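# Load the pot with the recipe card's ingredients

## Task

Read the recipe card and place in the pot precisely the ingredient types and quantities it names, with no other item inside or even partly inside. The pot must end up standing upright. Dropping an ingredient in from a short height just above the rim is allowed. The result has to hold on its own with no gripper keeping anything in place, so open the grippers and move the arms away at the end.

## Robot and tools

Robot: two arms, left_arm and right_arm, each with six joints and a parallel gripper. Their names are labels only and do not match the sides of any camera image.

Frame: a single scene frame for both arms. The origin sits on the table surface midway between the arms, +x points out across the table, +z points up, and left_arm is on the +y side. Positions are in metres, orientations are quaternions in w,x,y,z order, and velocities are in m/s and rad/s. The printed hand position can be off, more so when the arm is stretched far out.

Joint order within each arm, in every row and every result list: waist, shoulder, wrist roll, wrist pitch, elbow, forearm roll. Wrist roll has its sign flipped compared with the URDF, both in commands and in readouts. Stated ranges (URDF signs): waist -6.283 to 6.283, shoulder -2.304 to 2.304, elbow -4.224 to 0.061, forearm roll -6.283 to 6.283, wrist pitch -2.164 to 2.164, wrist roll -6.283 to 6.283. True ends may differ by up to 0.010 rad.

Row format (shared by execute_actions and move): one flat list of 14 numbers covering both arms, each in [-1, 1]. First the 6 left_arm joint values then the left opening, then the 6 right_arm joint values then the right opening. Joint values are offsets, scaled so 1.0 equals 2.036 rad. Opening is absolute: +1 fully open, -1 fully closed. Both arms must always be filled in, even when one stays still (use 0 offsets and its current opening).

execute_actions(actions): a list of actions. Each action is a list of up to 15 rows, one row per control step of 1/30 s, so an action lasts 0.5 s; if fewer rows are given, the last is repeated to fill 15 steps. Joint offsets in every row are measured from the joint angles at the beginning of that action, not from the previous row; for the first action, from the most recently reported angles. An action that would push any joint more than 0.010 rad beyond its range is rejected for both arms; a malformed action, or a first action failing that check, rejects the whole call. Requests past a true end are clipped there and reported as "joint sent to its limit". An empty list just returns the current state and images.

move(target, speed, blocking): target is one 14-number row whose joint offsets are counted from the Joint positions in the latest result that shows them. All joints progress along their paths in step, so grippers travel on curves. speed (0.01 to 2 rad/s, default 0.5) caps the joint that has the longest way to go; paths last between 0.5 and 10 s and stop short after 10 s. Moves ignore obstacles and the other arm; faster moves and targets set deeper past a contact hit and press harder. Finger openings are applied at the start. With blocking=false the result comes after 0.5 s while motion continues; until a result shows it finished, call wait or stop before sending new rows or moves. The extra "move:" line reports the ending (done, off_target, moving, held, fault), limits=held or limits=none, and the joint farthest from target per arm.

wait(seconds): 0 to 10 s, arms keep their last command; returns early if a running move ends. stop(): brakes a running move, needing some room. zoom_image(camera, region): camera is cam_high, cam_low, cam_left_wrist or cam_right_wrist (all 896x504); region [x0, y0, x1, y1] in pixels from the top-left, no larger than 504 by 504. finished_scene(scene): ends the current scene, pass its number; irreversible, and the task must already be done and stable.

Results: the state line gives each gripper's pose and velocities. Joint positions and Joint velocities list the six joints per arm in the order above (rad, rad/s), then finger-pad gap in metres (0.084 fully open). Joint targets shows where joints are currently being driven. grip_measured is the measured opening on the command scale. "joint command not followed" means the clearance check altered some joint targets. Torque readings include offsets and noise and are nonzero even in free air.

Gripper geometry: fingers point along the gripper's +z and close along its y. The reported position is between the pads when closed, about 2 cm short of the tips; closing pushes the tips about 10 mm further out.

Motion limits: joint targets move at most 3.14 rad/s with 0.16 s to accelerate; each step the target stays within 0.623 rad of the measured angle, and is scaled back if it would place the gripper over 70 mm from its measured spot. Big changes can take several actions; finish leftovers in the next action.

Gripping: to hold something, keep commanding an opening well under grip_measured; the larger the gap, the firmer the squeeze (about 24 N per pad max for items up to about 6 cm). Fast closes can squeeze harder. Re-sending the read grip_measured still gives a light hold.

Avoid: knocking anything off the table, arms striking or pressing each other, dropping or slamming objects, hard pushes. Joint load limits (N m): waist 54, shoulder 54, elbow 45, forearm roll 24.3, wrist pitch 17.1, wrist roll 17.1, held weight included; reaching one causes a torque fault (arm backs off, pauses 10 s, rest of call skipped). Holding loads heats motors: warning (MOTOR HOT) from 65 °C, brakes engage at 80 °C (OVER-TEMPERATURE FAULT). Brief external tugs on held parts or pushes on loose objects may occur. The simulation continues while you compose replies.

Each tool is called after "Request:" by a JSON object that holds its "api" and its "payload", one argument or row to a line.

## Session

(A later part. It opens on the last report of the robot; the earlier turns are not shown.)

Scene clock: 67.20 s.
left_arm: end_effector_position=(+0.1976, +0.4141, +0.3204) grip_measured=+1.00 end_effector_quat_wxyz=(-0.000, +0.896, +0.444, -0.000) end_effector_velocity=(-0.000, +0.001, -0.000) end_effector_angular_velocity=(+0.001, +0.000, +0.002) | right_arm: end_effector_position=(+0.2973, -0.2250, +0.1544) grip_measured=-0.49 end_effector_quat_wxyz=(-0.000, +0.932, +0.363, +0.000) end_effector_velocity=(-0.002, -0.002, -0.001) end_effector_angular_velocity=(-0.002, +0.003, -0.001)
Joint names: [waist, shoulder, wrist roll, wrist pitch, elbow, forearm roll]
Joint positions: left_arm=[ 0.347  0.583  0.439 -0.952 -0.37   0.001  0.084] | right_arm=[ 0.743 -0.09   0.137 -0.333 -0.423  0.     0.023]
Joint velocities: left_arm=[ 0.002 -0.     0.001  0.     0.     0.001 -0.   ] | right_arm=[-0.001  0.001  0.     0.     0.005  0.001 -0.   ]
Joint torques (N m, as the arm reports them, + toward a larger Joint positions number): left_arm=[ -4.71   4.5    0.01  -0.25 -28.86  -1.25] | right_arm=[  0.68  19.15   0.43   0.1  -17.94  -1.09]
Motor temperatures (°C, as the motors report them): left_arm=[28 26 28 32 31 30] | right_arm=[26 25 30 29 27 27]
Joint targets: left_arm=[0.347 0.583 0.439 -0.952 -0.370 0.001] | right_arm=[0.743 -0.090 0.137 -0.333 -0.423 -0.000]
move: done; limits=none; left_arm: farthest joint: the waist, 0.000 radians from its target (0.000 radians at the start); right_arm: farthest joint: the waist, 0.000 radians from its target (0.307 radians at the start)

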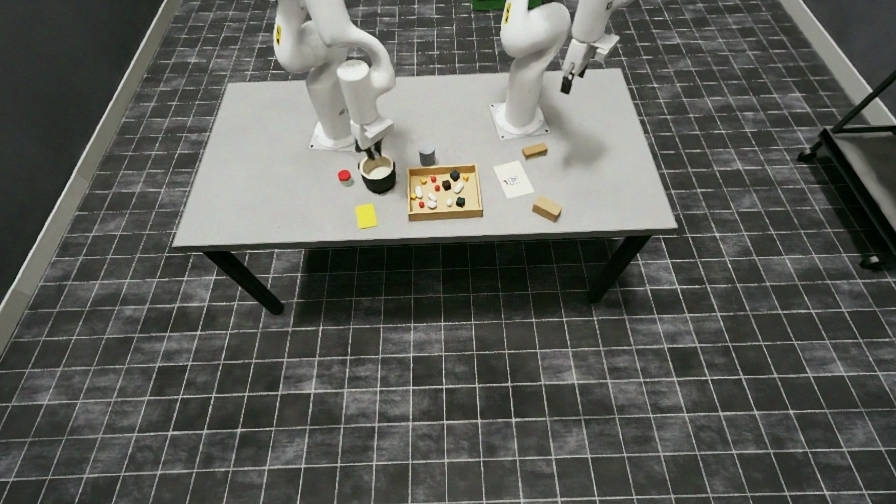

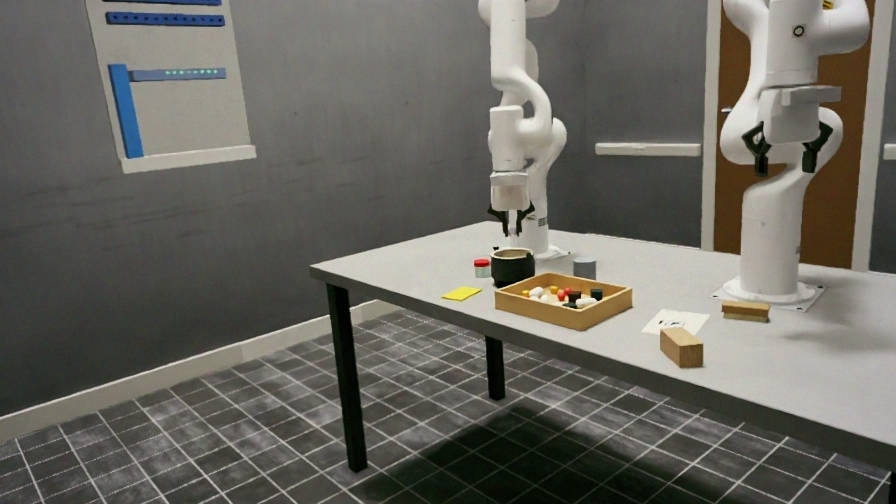

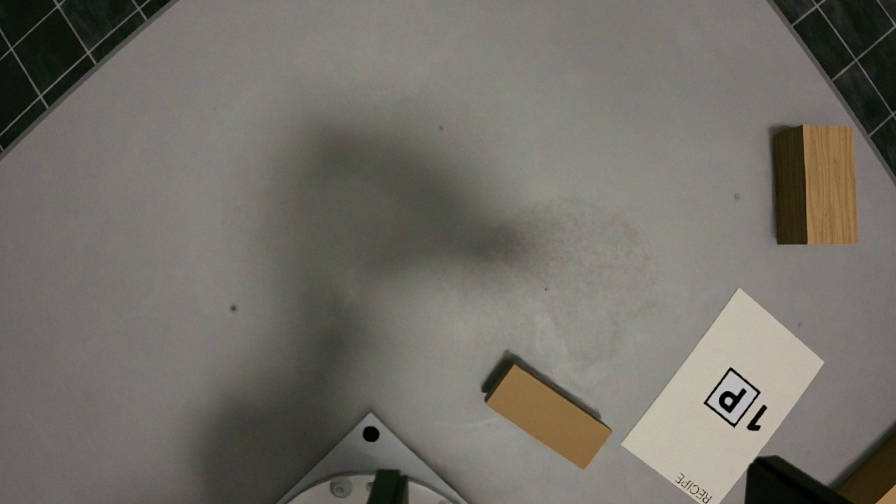

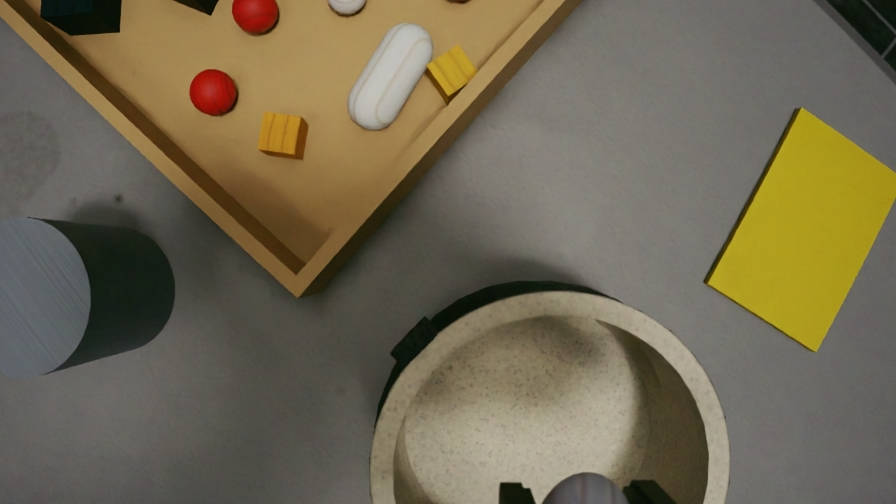

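Request:
{"api": "move", "payload": {
  "target": [0,0,0,0,0,0,1,0,-0.092,0,0.093,0.001,0,-0.8],
  "speed": 0.4
}}

Request:
{"api": "execute_actions", "payload": {
  "actions": [
    [[0,0,0,0,0,0,1,0,0,0,0,0,0,-0.1]]
  ]
}}

Request:
{"api": "move", "payload": {
  "target": [0,0,0,0,0,0,1,0,0.3,0,-0.3,0,0,-0.1],
  "speed": 0.8
}}

Scene clock: 69.50 s.
left_arm: end_effector_position=(+0.1976, +0.4141, +0.3204) grip_measured=+1.00 end_effector_quat_wxyz=(-0.000, +0.896, +0.444, -0.000) end_effector_velocity=(-0.000, -0.000, -0.000) end_effector_angular_velocity=(+0.000, +0.001, -0.002) | right_arm: end_effector_position=(+0.2975, -0.2248, +0.0947) grip_measured=-0.49 end_effector_quat_wxyz=(-0.000, +0.932, +0.363, +0.000) end_effector_velocity=(+0.000, +0.000, -0.001) end_effector_angular_velocity=(-0.000, +0.000, +0.001)
Joint names: [waist, shoulder, wrist roll, wrist pitch, elbow, forearm roll]
Joint positions: left_arm=[ 0.347  0.583  0.439 -0.952 -0.37   0.001  0.084] | right_arm=[ 0.743 -0.277  0.137 -0.143 -0.421  0.     0.023]
Joint velocities: left_arm=[-0.001 -0.    -0.001 -0.     0.     0.     0.   ] | right_arm=[ 0.    -0.003 -0.     0.002 -0.001 -0.001  0.   ]
Joint torques (N m, as the arm reports them, + toward a larger Joint positions number): left_arm=[ -2.74  -0.01  -0.12   0.05 -29.06  -1.74] | right_arm=[  0.78  22.55   0.43   0.13 -15.05  -1.28]
Motor temperatures (°C, as the motors report them): left_arm=[28 26 28 32 31 30] | right_arm=[26 25 30 29 27 27]
Joint targets: left_arm=[0.347 0.583 0.439 -0.952 -0.370 0.001] | right_arm=[0.743 -0.277 0.137 -0.143 -0.421 0.000]
move: done; limits=none; left_arm: farthest joint: the waist, 0.000 radians from its target (0.000 radians at the start); right_arm: farthest joint: the waist, 0.000 radians from its target (0.000 radians at the start)

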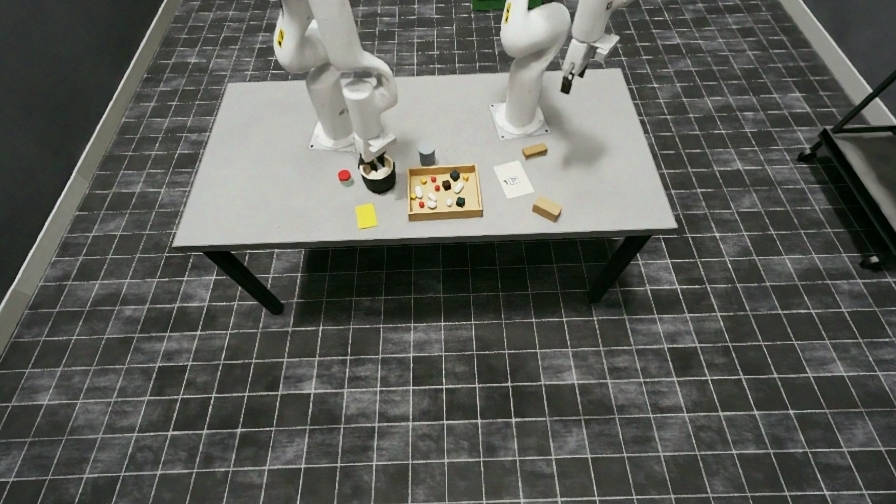

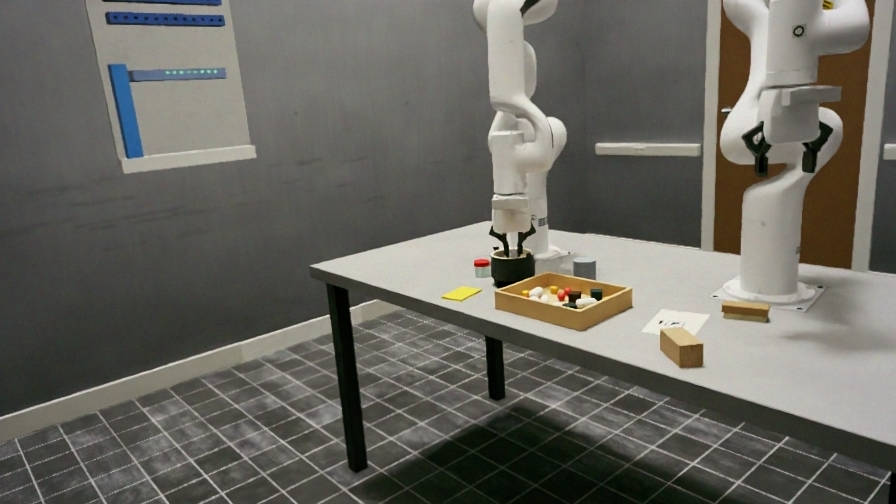

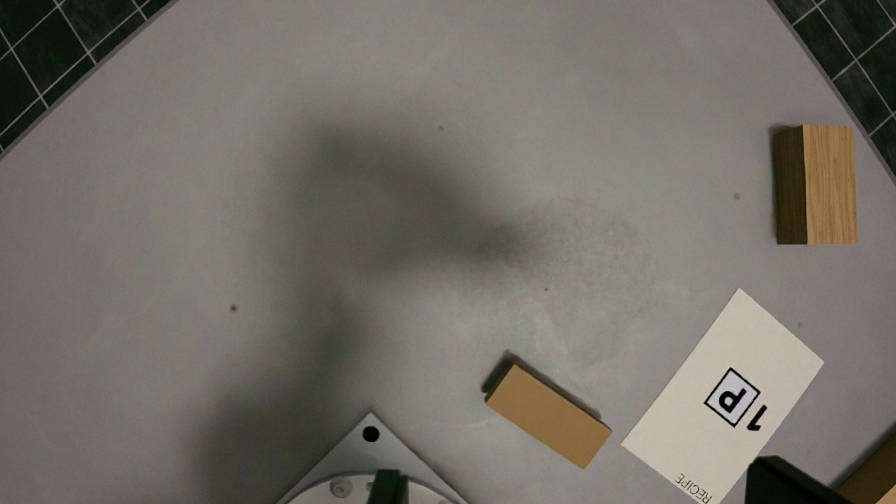

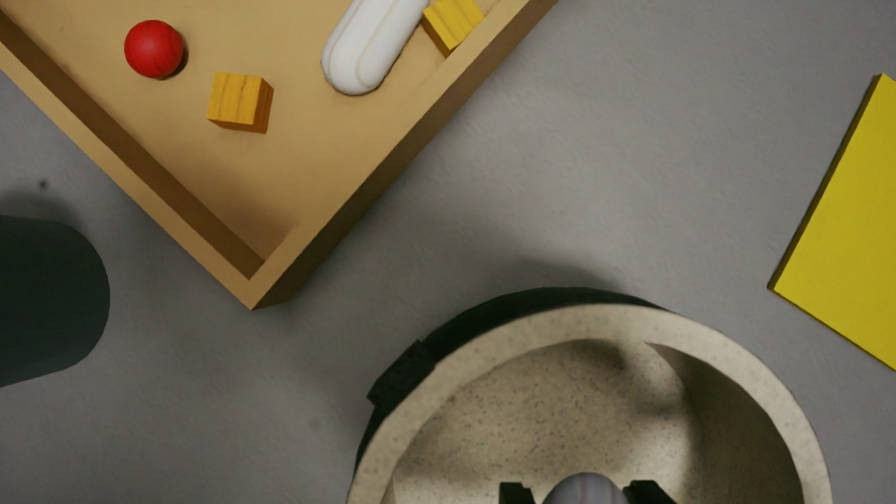

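Scene clock: 70.00 s.
left_arm: end_effector_position=(+0.1976, +0.4141, +0.3204) grip_measured=+1.00 end_effector_quat_wxyz=(-0.000, +0.896, +0.444, -0.000) end_effector_velocity=(+0.000, -0.000, -0.000) end_effector_angular_velocity=(-0.000, +0.000, +0.001) | right_arm: end_effector_position=(+0.2975, -0.2248, +0.0947) grip_measured=-0.11 end_effector_quat_wxyz=(-0.000, +0.932, +0.363, +0.000) end_effector_velocity=(+0.000, +0.000, -0.000) end_effector_angular_velocity=(+0.000, +0.000, -0.001)
Joint names: [waist, shoulder, wrist roll, wrist pitch, elbow, forearm roll]
Joint positions: left_arm=[ 0.347  0.583  0.439 -0.952 -0.37   0.001  0.084] | right_arm=[ 0.743 -0.277  0.137 -0.143 -0.421  0.     0.039]
Joint velocities: left_arm=[-0.    -0.     0.001 -0.    -0.    -0.    -0.   ] | right_arm=[ 0.    -0.001  0.    -0.    -0.001  0.002  0.   ]
Joint torques (N m, as the arm reports them, + toward a larger Joint positions number): left_arm=[ -6.34  -0.52  -0.23  -0.03 -30.12  -0.54] | right_arm=[  0.89  22.44   0.4    0.03 -14.52  -1.26]
Motor temperatures (°C, as the motors report them): left_arm=[28 26 28 32 31 30] | right_arm=[26 25 30 29 27 27]
Joint targets: left_arm=[0.347 0.583 0.439 -0.952 -0.370 0.001] | right_arm=[0.743 -0.277 0.137 -0.143 -0.421 0.000]

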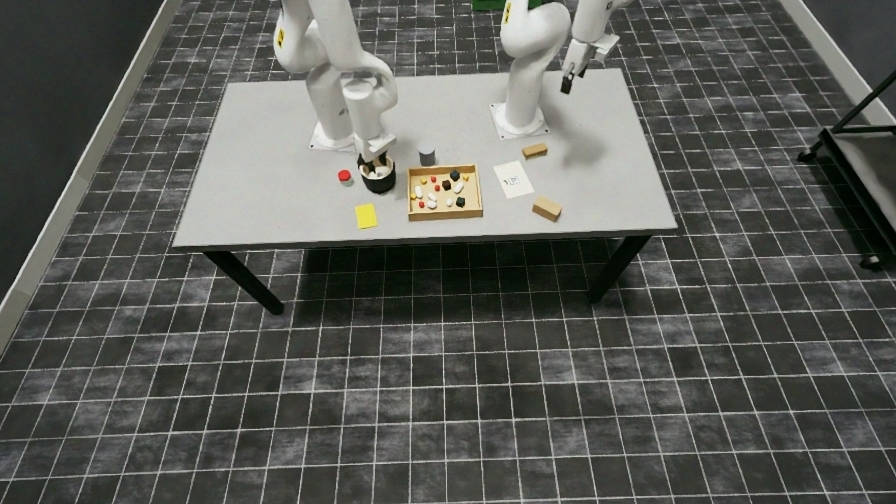

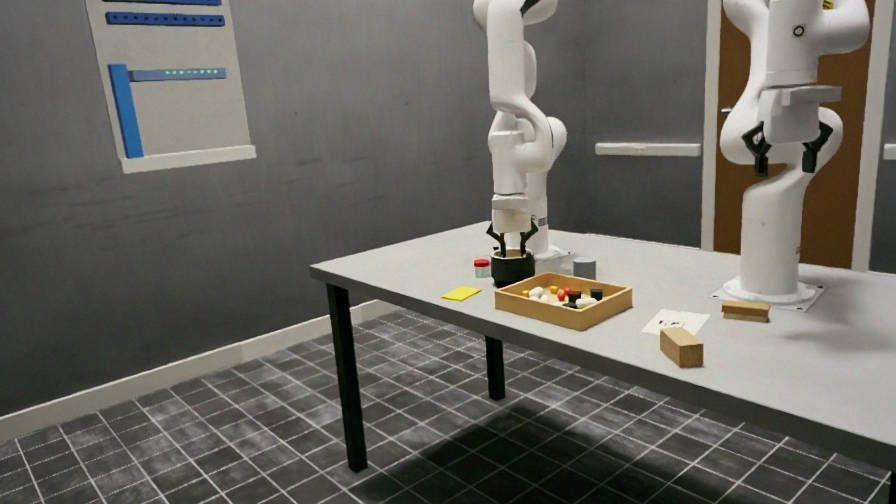

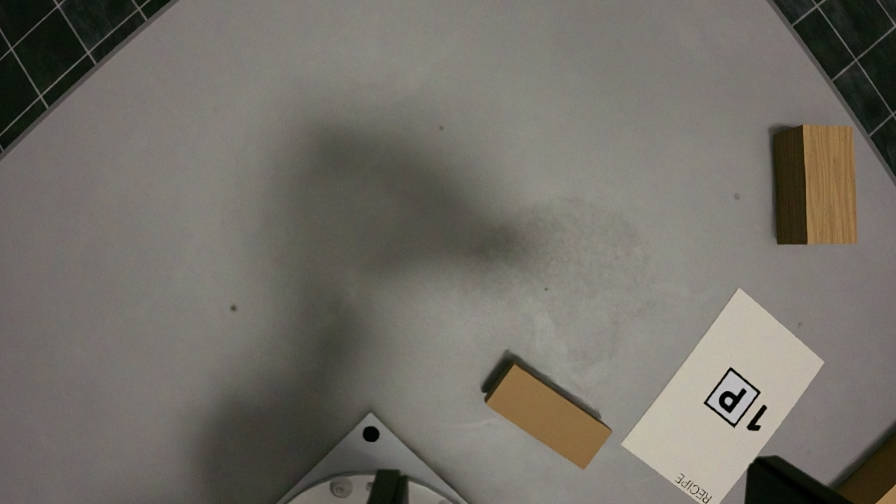

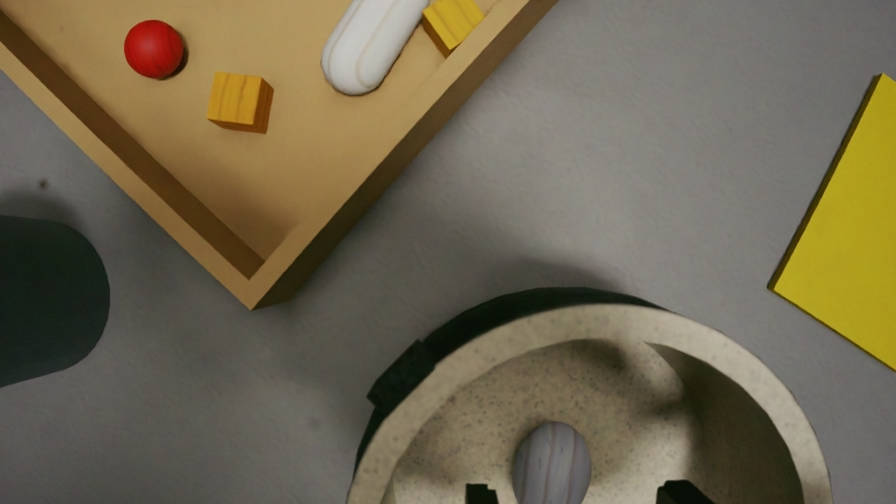

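Scene clock: 71.47 s.
left_arm: end_effector_position=(+0.1976, +0.4141, +0.3204) grip_measured=+1.00 end_effector_quat_wxyz=(-0.000, +0.896, +0.444, -0.000) end_effector_velocity=(-0.000, -0.000, -0.000) end_effector_angular_velocity=(-0.001, +0.000, +0.000) | right_arm: end_effector_position=(+0.2622, -0.2493, +0.2804) grip_measured=-0.11 end_effector_quat_wxyz=(-0.000, +0.932, +0.363, +0.000) end_effector_velocity=(-0.000, -0.000, +0.001) end_effector_angular_velocity=(-0.000, -0.002, +0.002)
Joint names: [waist, shoulder, wrist roll, wrist pitch, elbow, forearm roll]
Joint positions: left_arm=[ 0.347  0.583  0.439 -0.952 -0.37   0.001  0.084] | right_arm=[ 0.743  0.334  0.137 -0.754 -0.421  0.     0.039]
Joint velocities: left_arm=[-0.     0.    -0.    -0.     0.    -0.001  0.   ] | right_arm=[ 0.     0.004  0.    -0.001  0.001 -0.002 -0.   ]
Joint torques (N m, as the arm reports them, + toward a larger Joint positions number): left_arm=[ -8.83  -2.13  -0.03  -0.43 -29.49  -2.35] | right_arm=[  1.3   11.02   0.43   0.13 -22.72  -0.52]
Motor temperatures (°C, as the motors report them): left_arm=[28 26 28 32 31 30] | right_arm=[26 25 30 29 27 27]
Joint targets: left_arm=[0.347 0.583 0.439 -0.952 -0.370 0.001] | right_arm=[0.743 0.334 0.137 -0.754 -0.421 0.000]
move: done; limits=none; left_arm: farthest joint: the waist, 0.000 radians from its target (0.000 radians at the start); right_arm: farthest joint: the waist, 0.000 radians from its target (0.000 radians at the start)

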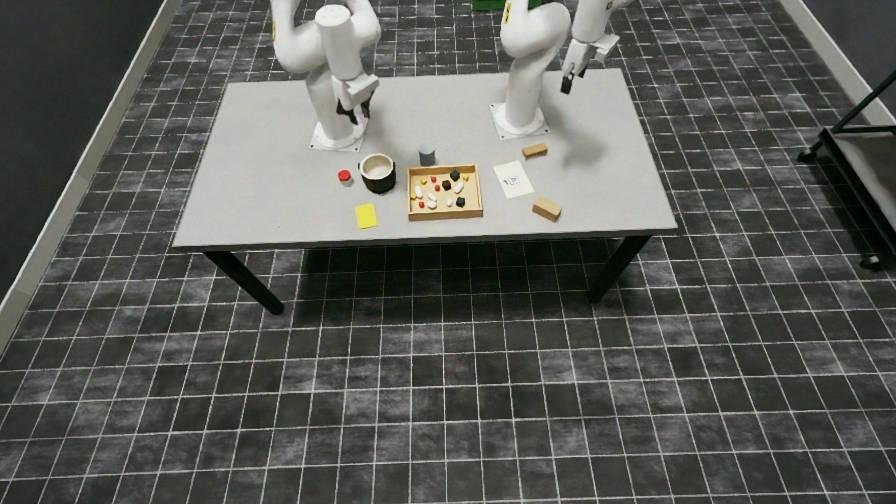

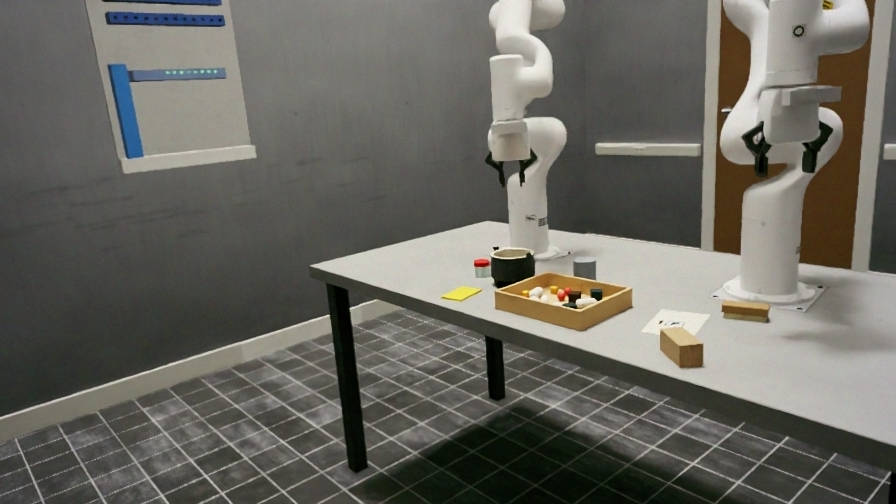

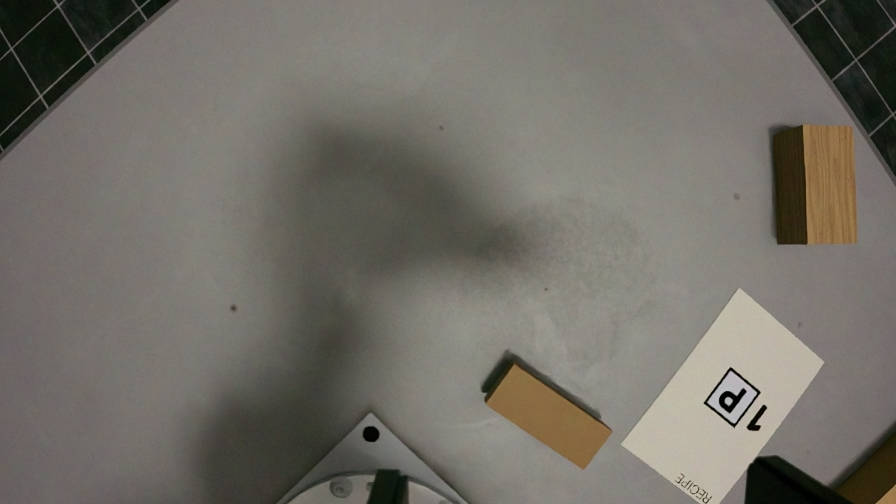

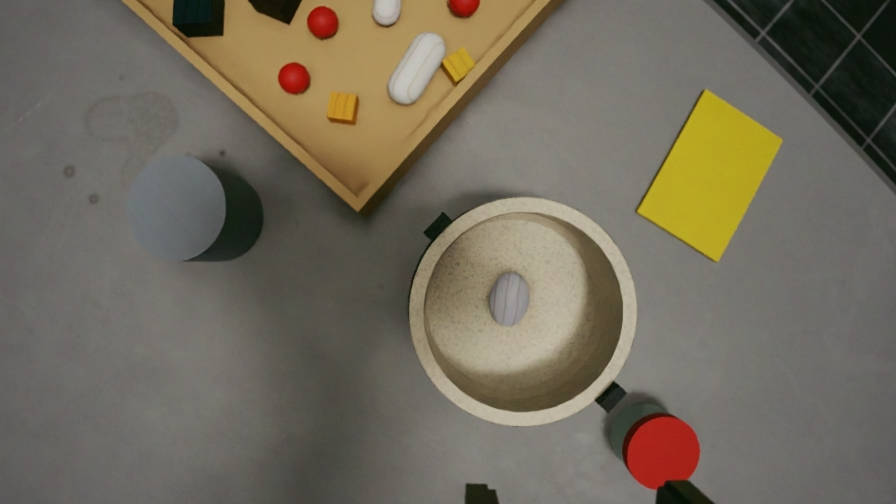

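Request:
{"api": "finished_scene", "payload": {
  "scene": 1
}}

The scene is finished: the task was done.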